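# Stack the 96-well plate from N1 onto N2

## Task

Pick up the 96-well plate sitting in nest N1, which is the right-hand nest as seen from the arms' side of the table. Set it onto the plate already in nest N2 so that it seats completely, with its well A1 directly over the lower plate's A1. A1 is at each plate's cut-off corner. The lower plate has to stay lying flat in N2, and the stack has to hold its position with no help from the robot. Finish by opening the gripper and moving the hand away.

## Robot and tools

Robot: two arms, left_arm and right_arm, each ending in a parallel gripper. Either arm may do the job, and the unused one can be parked out of the way. Each gripper's fingers point along its own +z axis and close along its own y axis. The reported end_effector_position is the point between the pads when they are shut. Closed fingertips reach about 33 mm past that point, open ones about 9 mm. While closing, the tips travel roughly 24 mm further from the arm, so keep that much clearance above any surface.

Scene frame: the origin is on the tabletop midway between the arms. +z is up, +x points out across the table, and left_arm sits on the +y side. The names left and right are labels only and say nothing about sides of an image. Printed hand positions can be a little wrong, especially at long reach.

The row (18 numbers, each from -1 to 1): one flat list that covers both arms, always all 18 even when one arm is idle. The first 9 belong to left_arm: dx, dy, dz, rx, ry, rz, gripper position, force_limit, speed. The next 9 are the same for right_arm.
- dx to rz are an offset, not a pose. They are expressed in that gripper's own axes and counted from the gripper's measured pose in the most recent result that showed it. Before any such result, and in a reply's second or later call, they count from where the hand is when the action begins. 1.0 equals 0.6 m of travel or 180 degrees of turn. rx, ry, rz together form one rotation vector. All zeros drive the hand back to that reference pose, so they do not mean stay still.
- Gripper numbers are absolute settings. position: +1 is fully open (140 mm), about -0.8 is where the pads touch, and -1 closes until something blocks the fingers. force_limit: -1 is about 14 N, 0 is about 60 N, +1 is about 107 N. speed: -1 is about 30 mm/s, 0 about 140, +1 about 250. To leave a gripper unchanged, repeat its previous three numbers, because a 0 is a real command.

Tools:
- execute_actions {actions, pictures}. actions holds one item or is empty. An empty list just reports the state and includes pictures. {"rows": [[18 numbers], ...], "steps": n} plays up to 15 rows, one per 1/30 s step. n is 8 to 15 and defaults to 15; the last row repeats if there are fewer rows than steps. Every row counts from the same reference pose, not from the row before it. {"steps": n} with no rows is a wait of up to 300 steps, counted from the previous result, so reply time is included. pictures is a boolean that requests images.
- move {target, speed}. target is one 18-number row with the same meaning and reference pose as above. speed is in m/s from 0.002 to 0.5, default 0.25; turning is capped at twice that number in rad/s. Both hands follow straight paths that finish together in 0.5 to 10 s. The paths ignore obstacles and the other arm. Finger values are sent at the start. The result adds a move: line (done, off_target, moving, held, fault) and lists limits that acted (paced means the pose was clipped, held means steps were blocked), plus each hand's distance from its target.
- wait {seconds 0 to 10}: the scene runs on and nothing new is sent.
- zoom_image {camera, region [x0,y0,x1,y1]}: enlarges part of the latest image, at most 504 by 504 pixels. camera is one of cam_high (672x504), cam_left_wrist or cam_right_wrist (616x616 fisheye).


Timing: every control step clips the commanded pose to within 70 mm and 16 degrees of the measured pose, so far targets need several calls. The last 8 steps of an action are held back and run while the next reply is being written. The Hand target line shows where each arm is now heading.

Results: the state line gives each hand's position (m), quaternion wxyz and velocities. object_status: 0 moving, 1 blocked while opening, 2 blocked while closing (a real grip), 3 reached the setting or pads met. position_measured runs from 3 (open) to 230 (pads together) and is not linear. HELD marks steps that were not sent, and pose unreachable names an arm whose command the clearance check altered. Also reported: flange force (includes held weight and some error), joint torques, and MOTOR HOT warnings.

Cautions: the arms are stiff. Driving even a few millimetres into something solid can trigger a torque or force fault (144 N), which freezes that arm for 10 s. Approach slowly, and pull back to end a press. Don't let the arms collide, and don't drop, slam, or knock anything off the table. A held part may get a brief tug now and then. Grip firmly, lower the plate gently into place, open the gripper, lift clear, and confirm with the cameras before calling finished_scene.

Each tool is called after "Request:" by a JSON object that holds its "name" and its "arguments", one argument or row to a line.

## Session

Request:
{"name": "execute_actions", "arguments": {
  "actions": []
}}

Scene clock: 0.00 s of 8400.00 s.
left_arm: end_effector_position=(+0.6947, +0.5151, +0.3215) position_measured=3 object_status=3 end_effector_quat_wxyz=(-0.000, +1.000, -0.017, -0.001) end_effector_velocity=(-0.000, -0.001, +0.001) end_effector_angular_velocity=(-0.000, -0.001, -0.002) | right_arm: end_effector_position=(+0.1490, +0.0374, +0.1684) position_measured=3 object_status=3 end_effector_quat_wxyz=(+0.631, +0.674, -0.290, +0.254) end_effector_velocity=(+0.000, +0.000, -0.001) end_effector_angular_velocity=(+0.000, +0.000, -0.000)
Joint positions: left_arm=[-0.053  0.163  1.606  0.     1.375  1.517] | right_arm=[ 1.569  1.037  1.047 -0.315  2.528  3.657]
Joint velocities: left_arm=[-0.001 -0.001  0.    -0.     0.     0.001] | right_arm=[-0.     0.001 -0.     0.001 -0.001  0.   ]
Joint torques (N m, as the joint torque sensors report them, + toward a larger angle): no reading
Flange force (N, the push that the arm receives, along the gripper's own x y z axes): no reading
Hand target (left_arm): +0.695, +0.515, +0.321; -0.000, +1.000, -0.017, -0.001
Hand target (right_arm): +0.149, +0.037, +0.168; +0.631, +0.674, -0.290, +0.254

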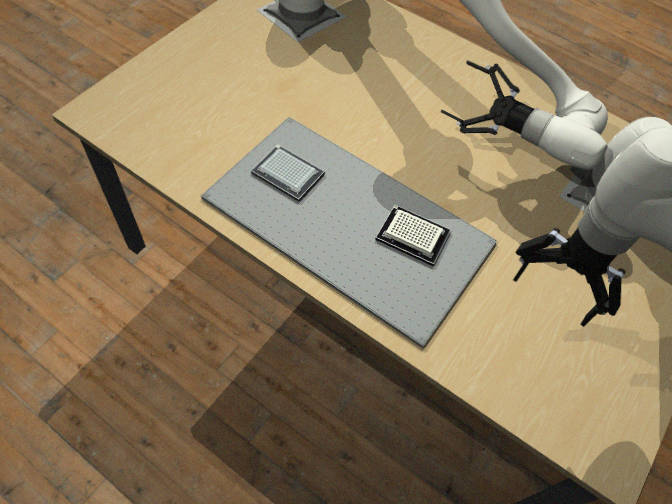

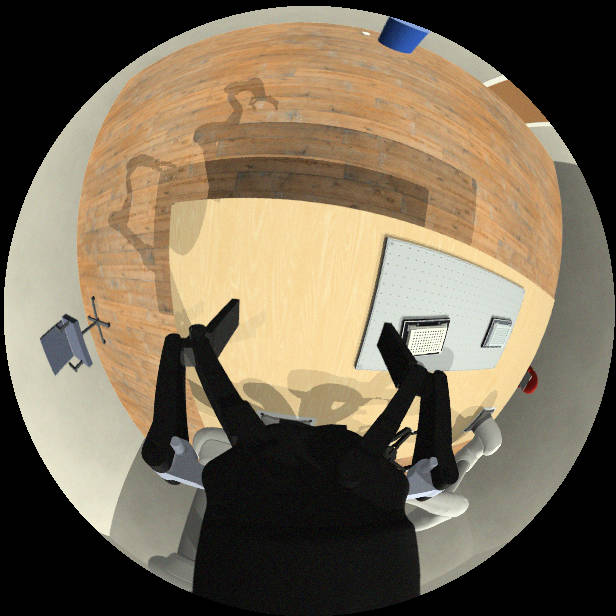

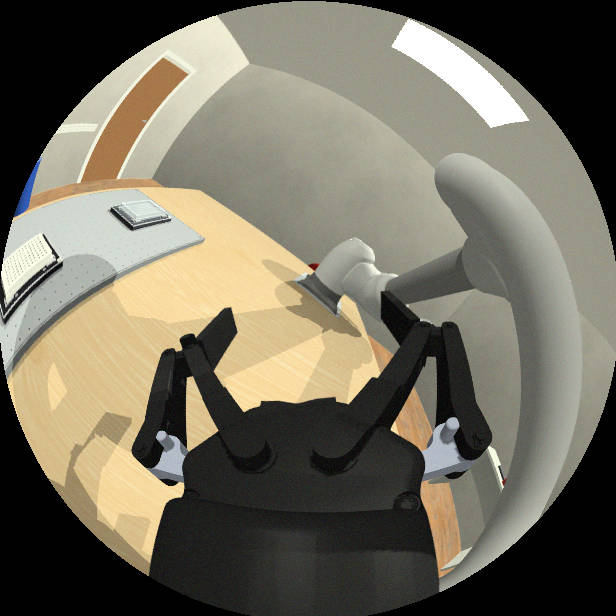

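Request:
{"name": "zoom_image", "arguments": {
  "camera": "cam_high",
  "region": [240,130,340,210]
}}

Request:
{"name": "zoom_image", "arguments": {
  "camera": "cam_high",
  "region": [365,195,465,275]
}}

Region (240, 130, 340, 210) of cam_high's 672x504 image, scaled by 5.040, with more detail than that image has; it fills the top 403 rows of this view, and the rest is white.

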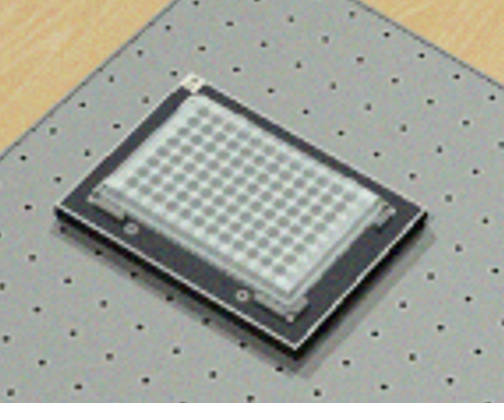

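Region (365, 195, 465, 275) of cam_high's 672x504 image, scaled by 5.040, with more detail than that image has; it fills the top 403 rows of this view, and the rest is white.

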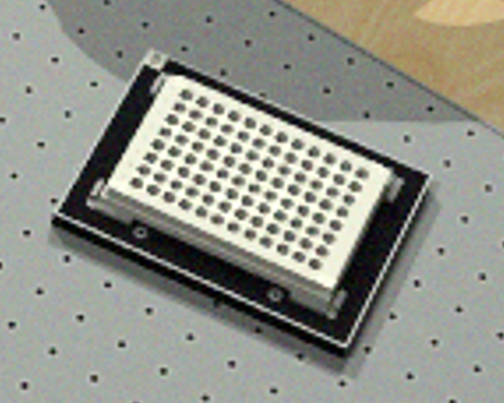

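Request:
{"name": "move", "arguments": {
  "target": [0,-0.15,0,0,0,0,1,0,0,0.589,-0.477,0.4225,0.19,-0.447,0.194,1,0,0],
  "speed": 0.35
}}

Scene clock: 3.97 s of 8400.00 s.
left_arm: end_effector_position=(+0.6979, +0.6049, +0.3215) position_measured=3 object_status=3 end_effector_quat_wxyz=(-0.000, +1.000, -0.017, -0.001) end_effector_velocity=(-0.000, -0.001, -0.000) end_effector_angular_velocity=(-0.000, +0.000, -0.002) | right_arm: end_effector_position=(+0.5954, -0.2298, +0.1984) position_measured=3 object_status=3 end_effector_quat_wxyz=(+0.000, +0.707, -0.708, -0.001) end_effector_velocity=(+0.002, -0.001, +0.000) end_effector_angular_velocity=(+0.001, -0.004, -0.000)
Joint positions: left_arm=[0.085 0.173 1.595 0.001 1.377 1.655] | right_arm=[0.743 0.352 1.592 0.001 1.198 3.684]
Joint velocities: left_arm=[-0.002 -0.     0.    -0.     0.     0.   ] | right_arm=[-0.001  0.    -0.001 -0.002 -0.003 -0.   ]
Joint torques (N m, as the joint torque sensors report them, + toward a larger angle): left_arm=[  1.59 -60.39 -39.38   3.78   0.15   0.01] | right_arm=[ -1.1  -74.73 -37.03   4.27  -0.46   0.12]
Flange force (N, the push that the arm receives, along the gripper's own x y z axes): left_arm=[5.9 2.0 -1.0] | right_arm=[-3.3 -3.5 -2.6]
Hand target (left_arm): +0.698, +0.605, +0.321; -0.000, +1.000, -0.017, -0.001
Hand target (right_arm): +0.595, -0.230, +0.198; +0.000, +0.707, -0.708, -0.001
Off the commanded pose (left_arm): 0.000 m, 0 deg.
Off the commanded pose (right_arm): 0.001 m, 0 deg.
Kept back: nothing.
move: done
camera_calibration (this result's frames):
cam_left_wrist: T_world_to_cam=[[0.132824, -0.9907, -0.0295222, 0.51862], [-0.910664, -0.133742, 0.390902, 0.609692], [-0.391215, -0.0250362, -0.919959, 0.774578], [0, 0, 0, 1]] pos_world=[0.789366, 0.61473, 0.489561]
cam_right_wrist: T_world_to_cam=[[-0.992323, 0.123657, -0.0021694, 0.616649], [0.114459, 0.924879, 0.362626, 0.0755012], [0.0468475, 0.359593, -0.931932, 0.425756], [0, 0, 0, 1]] pos_world=[0.583327, -0.299181, 0.370735]

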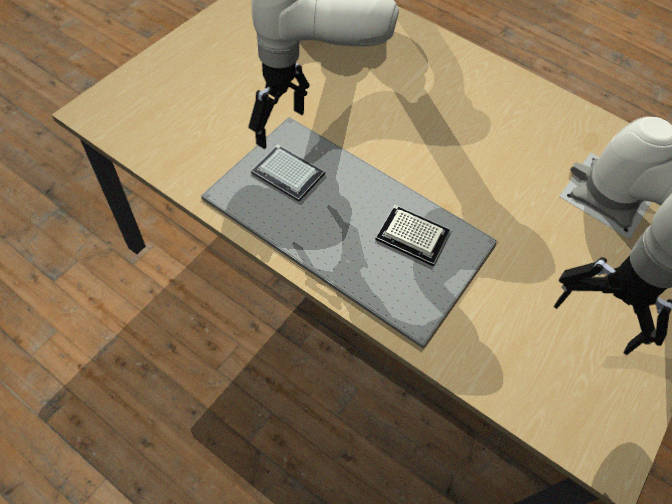

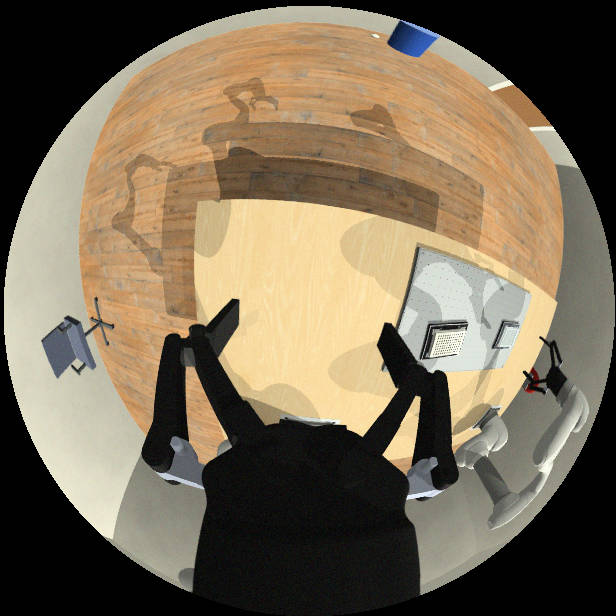

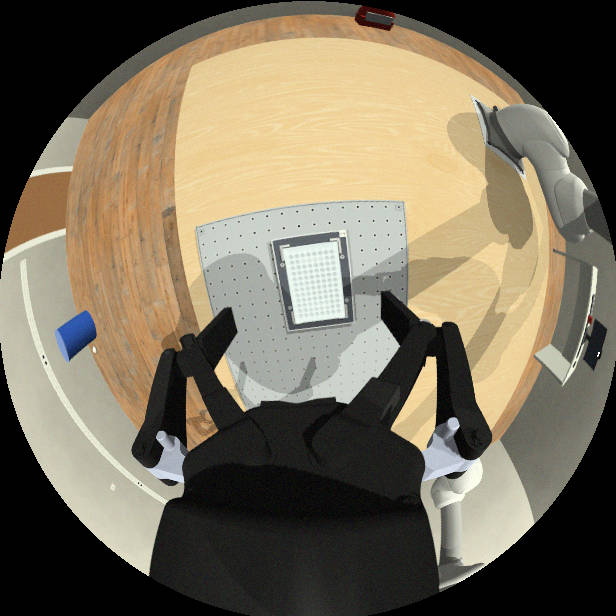

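Request:
{"name": "move", "arguments": {
  "target": [0,0,0,0,0,0,1,0,0,-0.02,0.013,0.16,0,0,0,1,0,0]
}}

Request:
{"name": "zoom_image", "arguments": {
  "camera": "cam_right_wrist",
  "region": [200,190,420,410]
}}

Scene clock: 5.00 s of 8400.00 s.
left_arm: end_effector_position=(+0.6979, +0.6049, +0.3215) position_measured=3 object_status=3 end_effector_quat_wxyz=(-0.000, +1.000, -0.017, -0.001) end_effector_velocity=(+0.000, -0.001, +0.001) end_effector_angular_velocity=(+0.000, -0.002, -0.001) | right_arm: end_effector_position=(+0.5875, -0.2178, +0.1023) position_measured=3 object_status=3 end_effector_quat_wxyz=(+0.000, +0.707, -0.708, -0.001) end_effector_velocity=(+0.000, -0.001, -0.000) end_effector_angular_velocity=(-0.000, -0.000, -0.001)
Joint positions: left_arm=[0.085 0.173 1.595 0.001 1.377 1.655] | right_arm=[0.762 0.42  1.683 0.001 1.039 3.703]
Joint velocities: left_arm=[-0.001 -0.001 -0.001  0.     0.     0.   ] | right_arm=[-0.001  0.     0.    -0.    -0.001  0.001]
Joint torques (N m, as the joint torque sensors report them, + toward a larger angle): left_arm=[  2.8  -62.43 -39.02   3.83   0.43  -0.1 ] | right_arm=[ -1.07 -78.72 -33.97   4.66  -0.2    0.09]
Flange force (N, the push that the arm receives, along the gripper's own x y z axes): left_arm=[9.2 3.0 -1.1] | right_arm=[-4.1 -4.0 -0.7]
Hand target (left_arm): +0.698, +0.605, +0.321; -0.000, +1.000, -0.017, -0.001
Hand target (right_arm): +0.588, -0.218, +0.102; +0.000, +0.707, -0.708, -0.001
Off the commanded pose (left_arm): 0.000 m, 0 deg.
Off the commanded pose (right_arm): 0.000 m, 0 deg.
Kept back: nothing.
move: done
camera_calibration (this result's frames):
cam_left_wrist: T_world_to_cam=[[0.132822, -0.9907, -0.029522, 0.518621], [-0.910664, -0.133741, 0.390901, 0.609692], [-0.391214, -0.0250358, -0.919959, 0.774578], [0, 0, 0, 1]] pos_world=[0.789366, 0.61473, 0.489562]
cam_right_wrist: T_world_to_cam=[[-0.992318, 0.123693, -0.00208597, 0.607107], [0.114526, 0.924892, 0.362572, 0.100062], [0.0467769, 0.359548, -0.931953, 0.33227], [0, 0, 0, 1]] pos_world=[0.575441, -0.287109, 0.274647]

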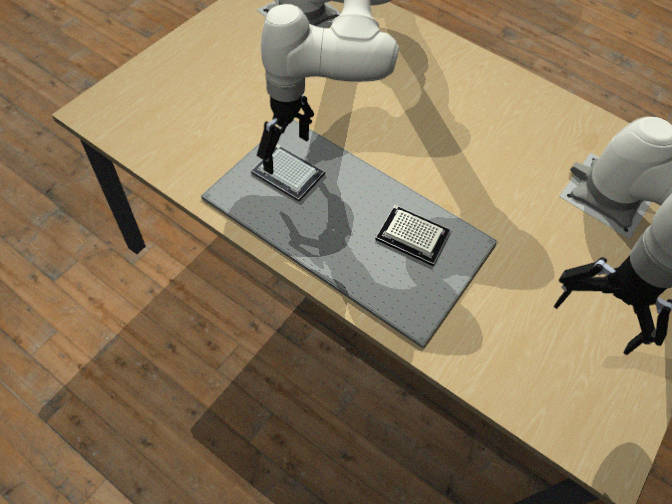

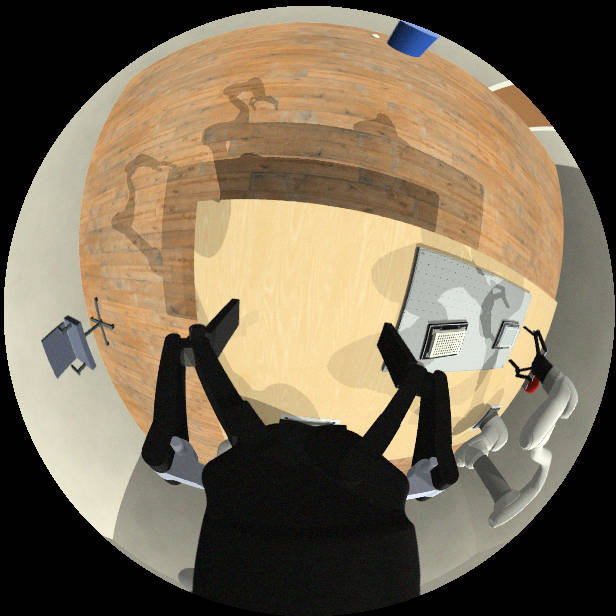

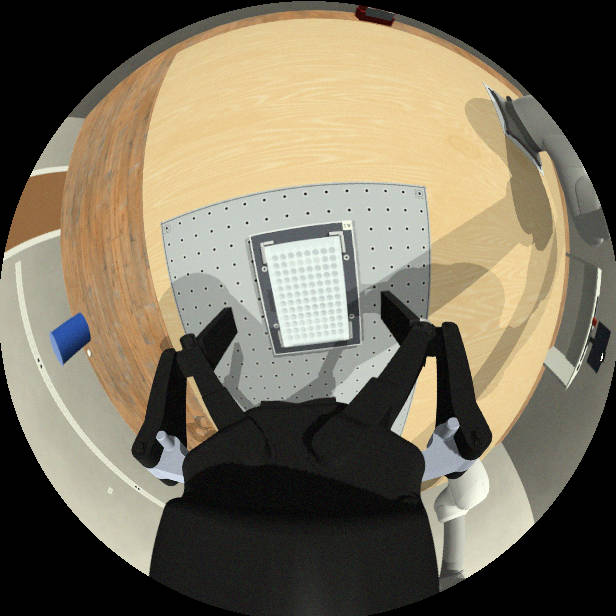

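Region (200, 190, 420, 410) of cam_right_wrist's 616x616 image, scaled by 2.291, with more detail than that image has.

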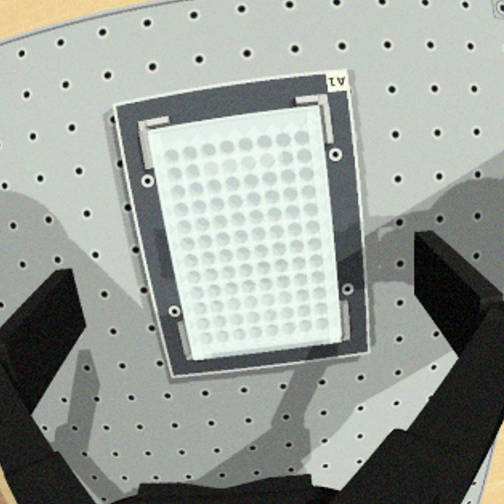

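Request:
{"name": "zoom_image", "arguments": {
  "camera": "cam_right_wrist",
  "region": [250,220,370,290]
}}

Request:
{"name": "zoom_image", "arguments": {
  "camera": "cam_right_wrist",
  "region": [250,290,370,360]
}}

Region (250, 220, 370, 290) of cam_right_wrist's 616x616 image, scaled by 4.200, with more detail than that image has; it fills the top 294 rows of this view, and the rest is white.

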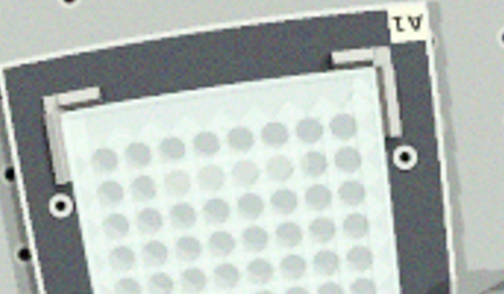

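Region (250, 290, 370, 360) of cam_right_wrist's 616x616 image, scaled by 4.200, with more detail than that image has; it fills the top 294 rows of this view, and the rest is white.

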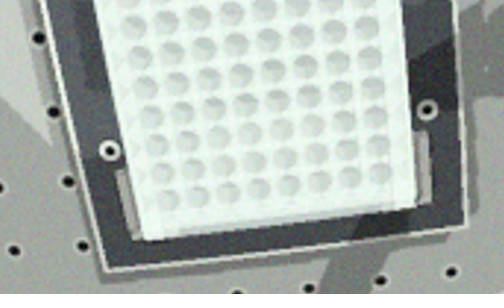

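Request:
{"name": "move", "arguments": {
  "target": [0,0,0,0,0,0,1,0,0,-0.0095,0.0015,0.075,0,0,-0.004,0.45,0,0],
  "speed": 0.08
}}

Request:
{"name": "zoom_image", "arguments": {
  "camera": "cam_right_wrist",
  "region": [220,200,400,380]
}}

Request:
{"name": "zoom_image", "arguments": {
  "camera": "cam_high",
  "region": [240,120,340,210]
}}

Scene clock: 6.63 s of 8400.00 s.
left_arm: end_effector_position=(+0.6979, +0.6049, +0.3215) position_measured=3 object_status=3 end_effector_quat_wxyz=(-0.000, +1.000, -0.017, -0.001) end_effector_velocity=(+0.001, +0.000, -0.000) end_effector_angular_velocity=(-0.000, +0.001, +0.000) | right_arm: end_effector_position=(+0.5865, -0.2121, +0.0572) position_measured=72 object_status=3 end_effector_quat_wxyz=(+0.000, +0.711, -0.703, -0.001) end_effector_velocity=(-0.000, +0.001, -0.000) end_effector_angular_velocity=(+0.000, -0.000, +0.001)
Joint positions: left_arm=[0.085 0.173 1.595 0.001 1.377 1.655] | right_arm=[0.77  0.463 1.712 0.001 0.967 3.698]
Joint velocities: left_arm=[ 0.     0.002 -0.001 -0.     0.     0.   ] | right_arm=[ 0.001  0.    -0.     0.    -0.     0.   ]
Joint torques (N m, as the joint torque sensors report them, + toward a larger angle): left_arm=[  2.26 -62.79 -39.57   3.85   0.15  -0.13] | right_arm=[ -2.36 -79.21 -31.86   3.72  -0.47   0.3 ]
Flange force (N, the push that the arm receives, along the gripper's own x y z axes): left_arm=[9.8 2.1 -0.3] | right_arm=[-4.9 -1.8 -3.3]
Hand target (left_arm): +0.698, +0.605, +0.321; -0.000, +1.000, -0.017, -0.001
Hand target (right_arm): +0.587, -0.212, +0.057; +0.000, +0.711, -0.703, -0.001
Off the commanded pose (left_arm): 0.000 m, 0 deg.
Off the commanded pose (right_arm): 0.000 m, 0 deg.
Kept back: nothing.
move: done
camera_calibration (this result's frames):
cam_left_wrist: T_world_to_cam=[[0.132822, -0.9907, -0.0295221, 0.518621], [-0.910664, -0.133741, 0.390901, 0.609692], [-0.391214, -0.0250356, -0.919959, 0.774578], [0, 0, 0, 1]] pos_world=[0.789366, 0.61473, 0.489562]
cam_right_wrist: T_world_to_cam=[[-0.993796, 0.111201, -0.00203126, 0.603558], [0.102906, 0.926282, 0.362507, 0.118354], [0.0421928, 0.360049, -0.931979, 0.291043], [0, 0, 0, 1]] pos_world=[0.575355, -0.281536, 0.229567]

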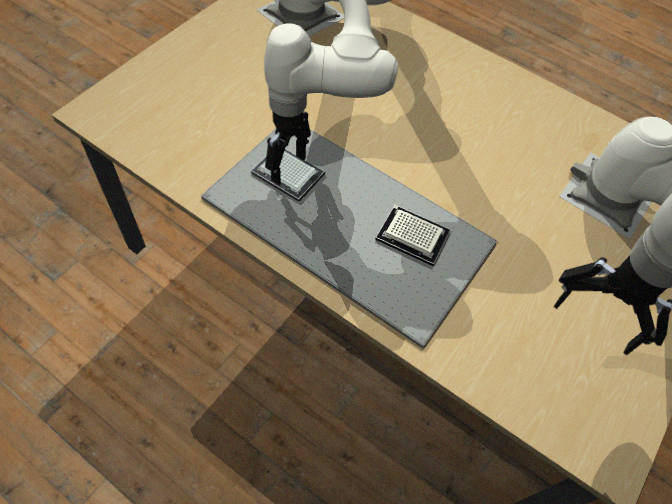

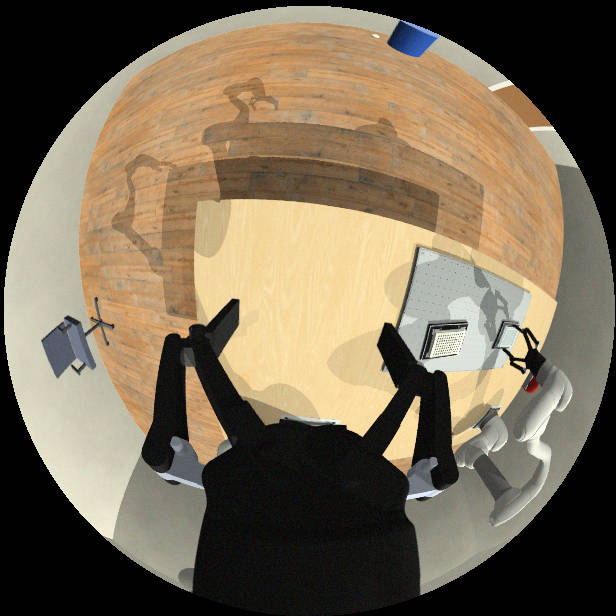

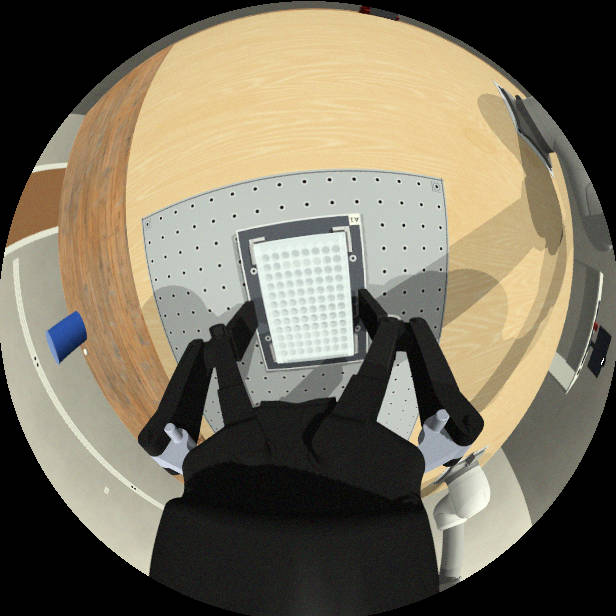

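Region (220, 200, 400, 380) of cam_right_wrist's 616x616 image, scaled by 2.800, with more detail than that image has.

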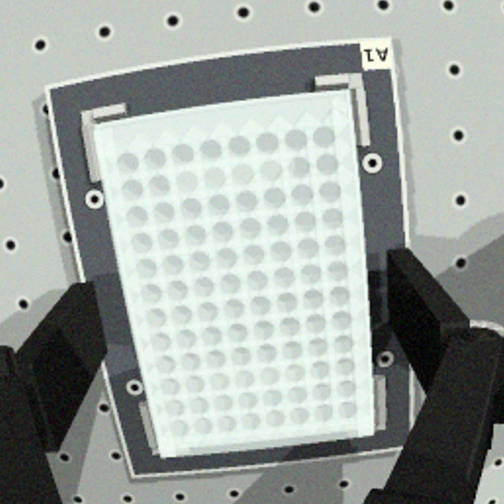

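Region (240, 120, 340, 210) of cam_high's 672x504 image, scaled by 5.040, with more detail than that image has; it fills the top 454 rows of this view, and the rest is white.

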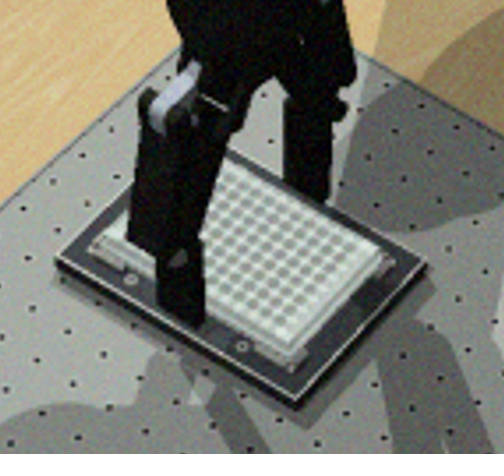

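Faint chamfer at top right; good. Nearly centred.

Request:
{"name": "move", "arguments": {
  "target": [0,0,0,0,0,0,1,0,0,0,0.001,0.005,0,0,0,-1,0,-1],
  "speed": 0.03
}}

Request:
{"name": "zoom_image", "arguments": {
  "camera": "cam_right_wrist",
  "region": [220,200,400,380]
}}

Request:
{"name": "zoom_image", "arguments": {
  "camera": "cam_high",
  "region": [250,150,320,205]
}}

Scene clock: 7.83 s of 8400.00 s.
left_arm: end_effector_position=(+0.6979, +0.6049, +0.3215) position_measured=3 object_status=3 end_effector_quat_wxyz=(-0.000, +1.000, -0.017, -0.001) end_effector_velocity=(-0.001, -0.000, -0.001) end_effector_angular_velocity=(-0.000, +0.002, +0.000) | right_arm: end_effector_position=(+0.5858, -0.2120, +0.0542) position_measured=107 object_status=0 end_effector_quat_wxyz=(+0.000, +0.711, -0.703, -0.001) end_effector_velocity=(-0.000, -0.000, +0.000) end_effector_angular_velocity=(+0.000, +0.001, -0.001)
Joint positions: left_arm=[0.085 0.173 1.595 0.001 1.377 1.655] | right_arm=[0.77  0.465 1.715 0.001 0.962 3.698]
Joint velocities: left_arm=[ 0.     0.001  0.002 -0.     0.     0.   ] | right_arm=[-0.    -0.    -0.001  0.001  0.002  0.   ]
Joint torques (N m, as the joint torque sensors report them, + toward a larger angle): left_arm=[  3.41 -61.69 -39.65   3.95   0.26  -0.23] | right_arm=[ -7.68 -49.82 -26.68   1.93  -7.88  -0.07]
Flange force (N, the push that the arm receives, along the gripper's own x y z axes): left_arm=[7.6 4.0 -0.1] | right_arm=[1.7 21.0 -46.6]
Hand target (left_arm): +0.698, +0.605, +0.321; -0.000, +1.000, -0.017, -0.001
Hand target (right_arm): +0.586, -0.212, +0.054; +0.000, +0.711, -0.703, -0.001
Off the commanded pose (left_arm): 0.000 m, 0 deg.
Off the commanded pose (right_arm): 0.000 m, 0 deg.
Kept back: nothing.
move: done
camera_calibration (this result's frames):
cam_left_wrist: T_world_to_cam=[[0.132822, -0.9907, -0.0295221, 0.518621], [-0.910664, -0.133741, 0.390901, 0.609692], [-0.391214, -0.0250357, -0.919959, 0.774578], [0, 0, 0, 1]] pos_world=[0.789366, 0.61473, 0.489562]
cam_right_wrist: T_world_to_cam=[[-0.993794, 0.111218, -0.00200821, 0.602902], [0.102924, 0.926227, 0.362644, 0.119381], [0.0421926, 0.360186, -0.931926, 0.288328], [0, 0, 0, 1]] pos_world=[0.574708, -0.281479, 0.226618]

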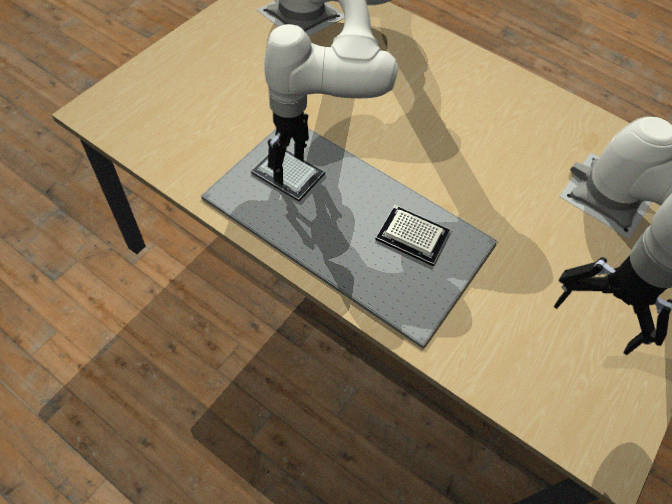

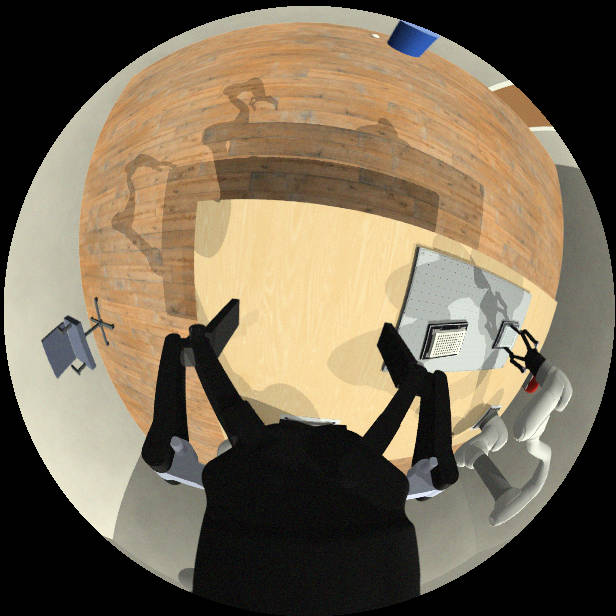

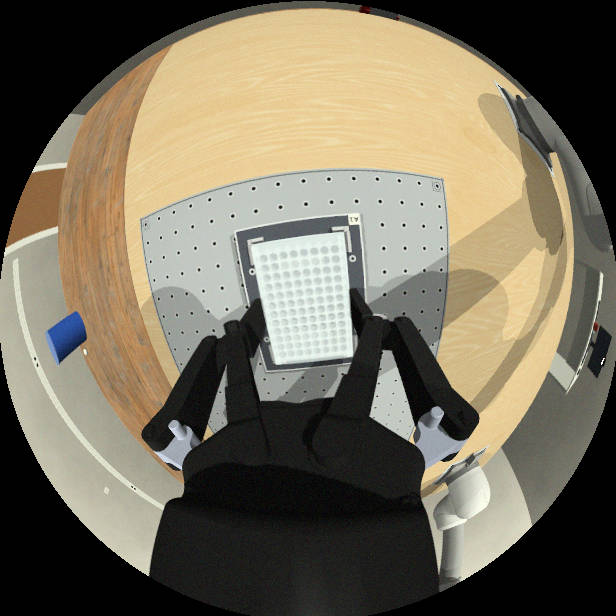

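Region (220, 200, 400, 380) of cam_right_wrist's 616x616 image, scaled by 2.800, with more detail than that image has.

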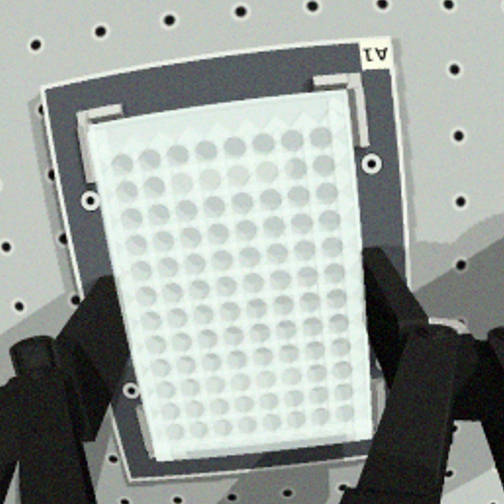

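Region (250, 150, 320, 205) of cam_high's 672x504 image, scaled by 7.200, with more detail than that image has; it fills the top 396 rows of this view, and the rest is white.

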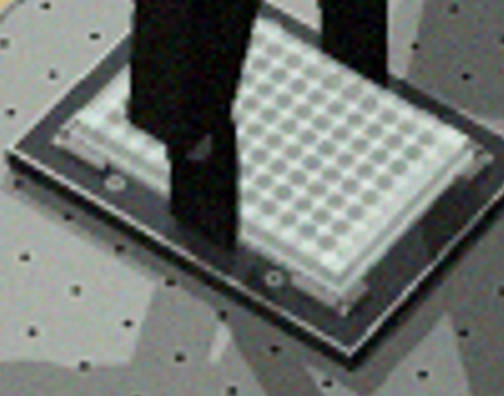

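Request:
{"name": "move", "arguments": {
  "target": [0,0,0,0,0,0,1,0,0,0,0.001,-0.004,0,0,0,0.28,0,0],
  "speed": 0.02
}}

Request:
{"name": "move", "arguments": {
  "target": [0,0,0,0,0,0,1,0,0,0,0,0,0,0,0,-1,0,-1]
}}

Request:
{"name": "zoom_image", "arguments": {
  "camera": "cam_right_wrist",
  "region": [220,200,400,380]
}}

Scene clock: 8.87 s of 8400.00 s.
left_arm: end_effector_position=(+0.6979, +0.6049, +0.3215) position_measured=3 object_status=3 end_effector_quat_wxyz=(-0.000, +1.000, -0.017, -0.001) end_effector_velocity=(+0.001, -0.000, -0.000) end_effector_angular_velocity=(-0.000, +0.000, -0.001) | right_arm: end_effector_position=(+0.5852, -0.2120, +0.0566) position_measured=94 object_status=3 end_effector_quat_wxyz=(+0.000, +0.711, -0.703, -0.001) end_effector_velocity=(+0.000, -0.000, +0.000) end_effector_angular_velocity=(+0.001, -0.000, -0.000)
Joint positions: left_arm=[0.085 0.173 1.595 0.001 1.377 1.655] | right_arm=[0.771 0.462 1.715 0.001 0.965 3.699]
Joint velocities: left_arm=[-0.     0.001 -0.001 -0.    -0.     0.001] | right_arm=[-0.    -0.001  0.     0.    -0.001 -0.   ]
Joint torques (N m, as the joint torque sensors report them, + toward a larger angle): left_arm=[  3.32 -62.08 -39.41   3.97   0.29  -0.2 ] | right_arm=[ -2.2  -80.55 -31.77   3.99  -0.15  -0.05]
Flange force (N, the push that the arm receives, along the gripper's own x y z axes): left_arm=[8.7 3.6 -0.5] | right_arm=[-5.6 -3.1 -1.7]
Hand target (left_arm): +0.698, +0.605, +0.321; -0.000, +1.000, -0.017, -0.001
Hand target (right_arm): +0.585, -0.212, +0.057; +0.000, +0.711, -0.703, -0.001
Off the commanded pose (left_arm): 0.000 m, 0 deg.
Off the commanded pose (right_arm): 0.000 m, 0 deg.
Kept back: nothing.
move: done
camera_calibration (this result's frames):
cam_left_wrist: T_world_to_cam=[[0.132822, -0.9907, -0.0295222, 0.518621], [-0.910664, -0.13374, 0.390901, 0.609691], [-0.391214, -0.0250355, -0.919959, 0.774578], [0, 0, 0, 1]] pos_world=[0.789366, 0.61473, 0.489562]
cam_right_wrist: T_world_to_cam=[[-0.993792, 0.111233, -0.0019732, 0.602314], [0.102951, 0.926233, 0.36262, 0.118586], [0.0421631, 0.360166, -0.931935, 0.290585], [0, 0, 0, 1]] pos_world=[0.574115, -0.281495, 0.228993]

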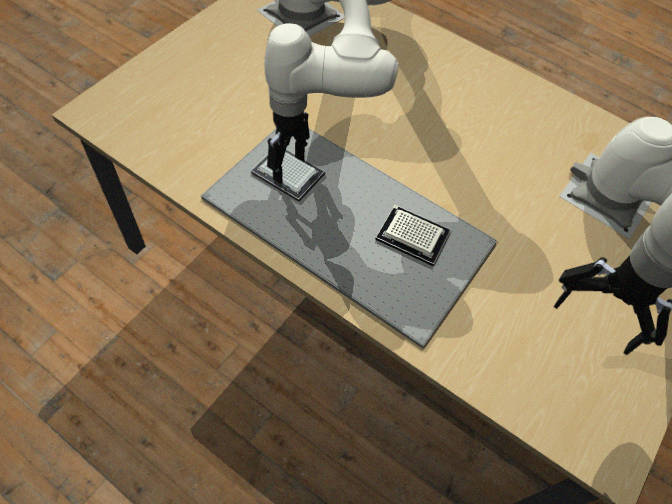

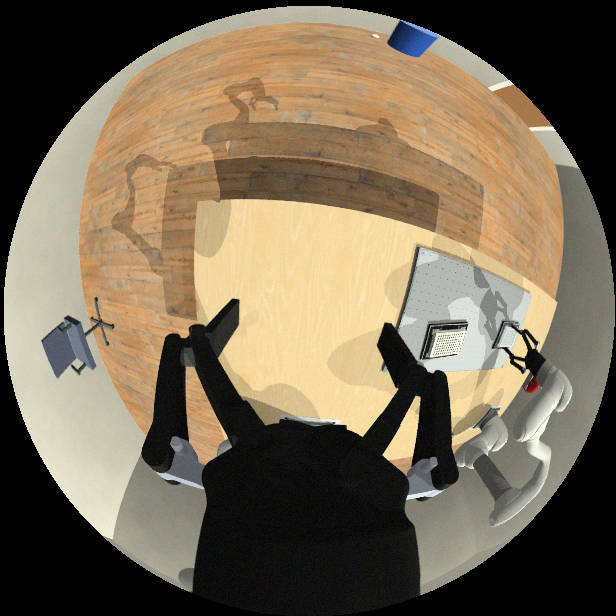

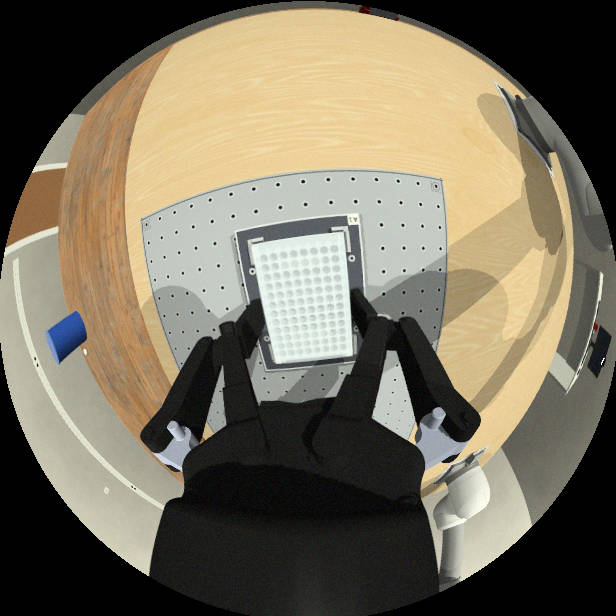

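Scene clock: 9.43 s of 8400.00 s.
left_arm: end_effector_position=(+0.6979, +0.6049, +0.3215) position_measured=3 object_status=3 end_effector_quat_wxyz=(-0.000, +1.000, -0.017, -0.001) end_effector_velocity=(-0.000, -0.001, -0.001) end_effector_angular_velocity=(-0.000, +0.001, -0.001) | right_arm: end_effector_position=(+0.5854, -0.2119, +0.0570) position_measured=110 object_status=2 end_effector_quat_wxyz=(-0.000, +0.711, -0.703, -0.001) end_effector_velocity=(+0.000, +0.000, +0.000) end_effector_angular_velocity=(+0.001, -0.002, +0.001)
Joint positions: left_arm=[0.085 0.173 1.595 0.001 1.377 1.655] | right_arm=[0.771 0.462 1.714 0.001 0.966 3.699]
Joint velocities: left_arm=[-0.001  0.     0.001 -0.    -0.    -0.   ] | right_arm=[ 0.    -0.001  0.    -0.    -0.002 -0.001]
Joint torques (N m, as the joint torque sensors report them, + toward a larger angle): left_arm=[  2.17 -60.54 -39.94   4.03   0.21  -0.1 ] | right_arm=[ -5.49 -40.68 -20.82   2.43  -7.25   0.42]
Flange force (N, the push that the arm receives, along the gripper's own x y z axes): left_arm=[4.8 2.6 -0.3] | right_arm=[4.6 19.1 -58.0]
Hand target (left_arm): +0.698, +0.605, +0.321; -0.000, +1.000, -0.017, -0.001
Hand target (right_arm): +0.585, -0.212, +0.057; +0.000, +0.711, -0.703, -0.001
Off the commanded pose (left_arm): 0.000 m, 0 deg.
Off the commanded pose (right_arm): 0.000 m, 0 deg.
Kept back: nothing.
move: done
camera_calibration (this result's frames):
cam_left_wrist: T_world_to_cam=[[0.132822, -0.9907, -0.0295221, 0.518621], [-0.910664, -0.133741, 0.390901, 0.609691], [-0.391214, -0.0250357, -0.919959, 0.774578], [0, 0, 0, 1]] pos_world=[0.789366, 0.61473, 0.489562]
cam_right_wrist: T_world_to_cam=[[-0.993797, 0.111183, -0.00241163, 0.602437], [0.102732, 0.926128, 0.362951, 0.118408], [0.0425874, 0.360452, -0.931805, 0.290706], [0, 0, 0, 1]] pos_world=[0.574155, -0.281427, 0.229358]

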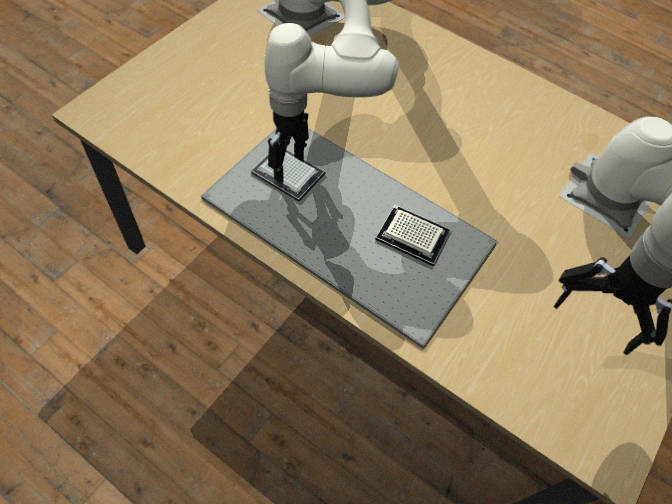

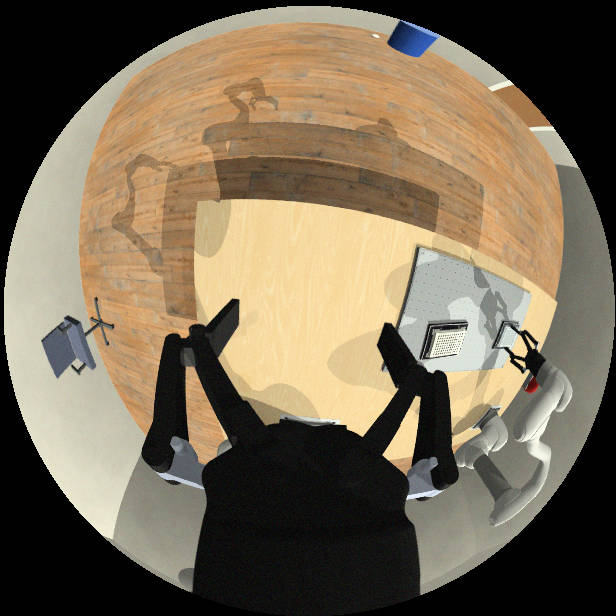

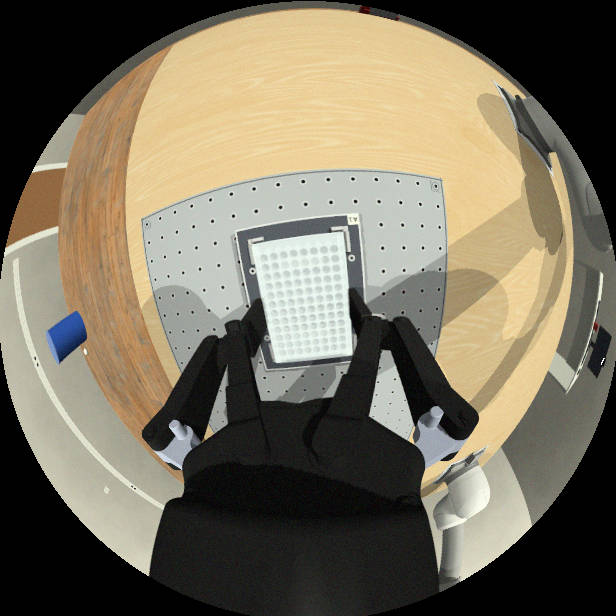

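Region (220, 200, 400, 380) of cam_right_wrist's 616x616 image, scaled by 2.800, with more detail than that image has.

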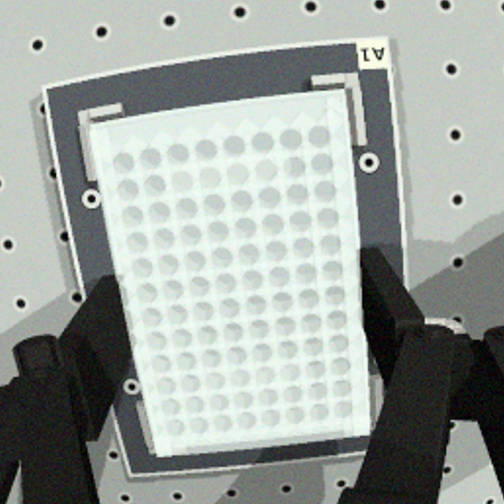

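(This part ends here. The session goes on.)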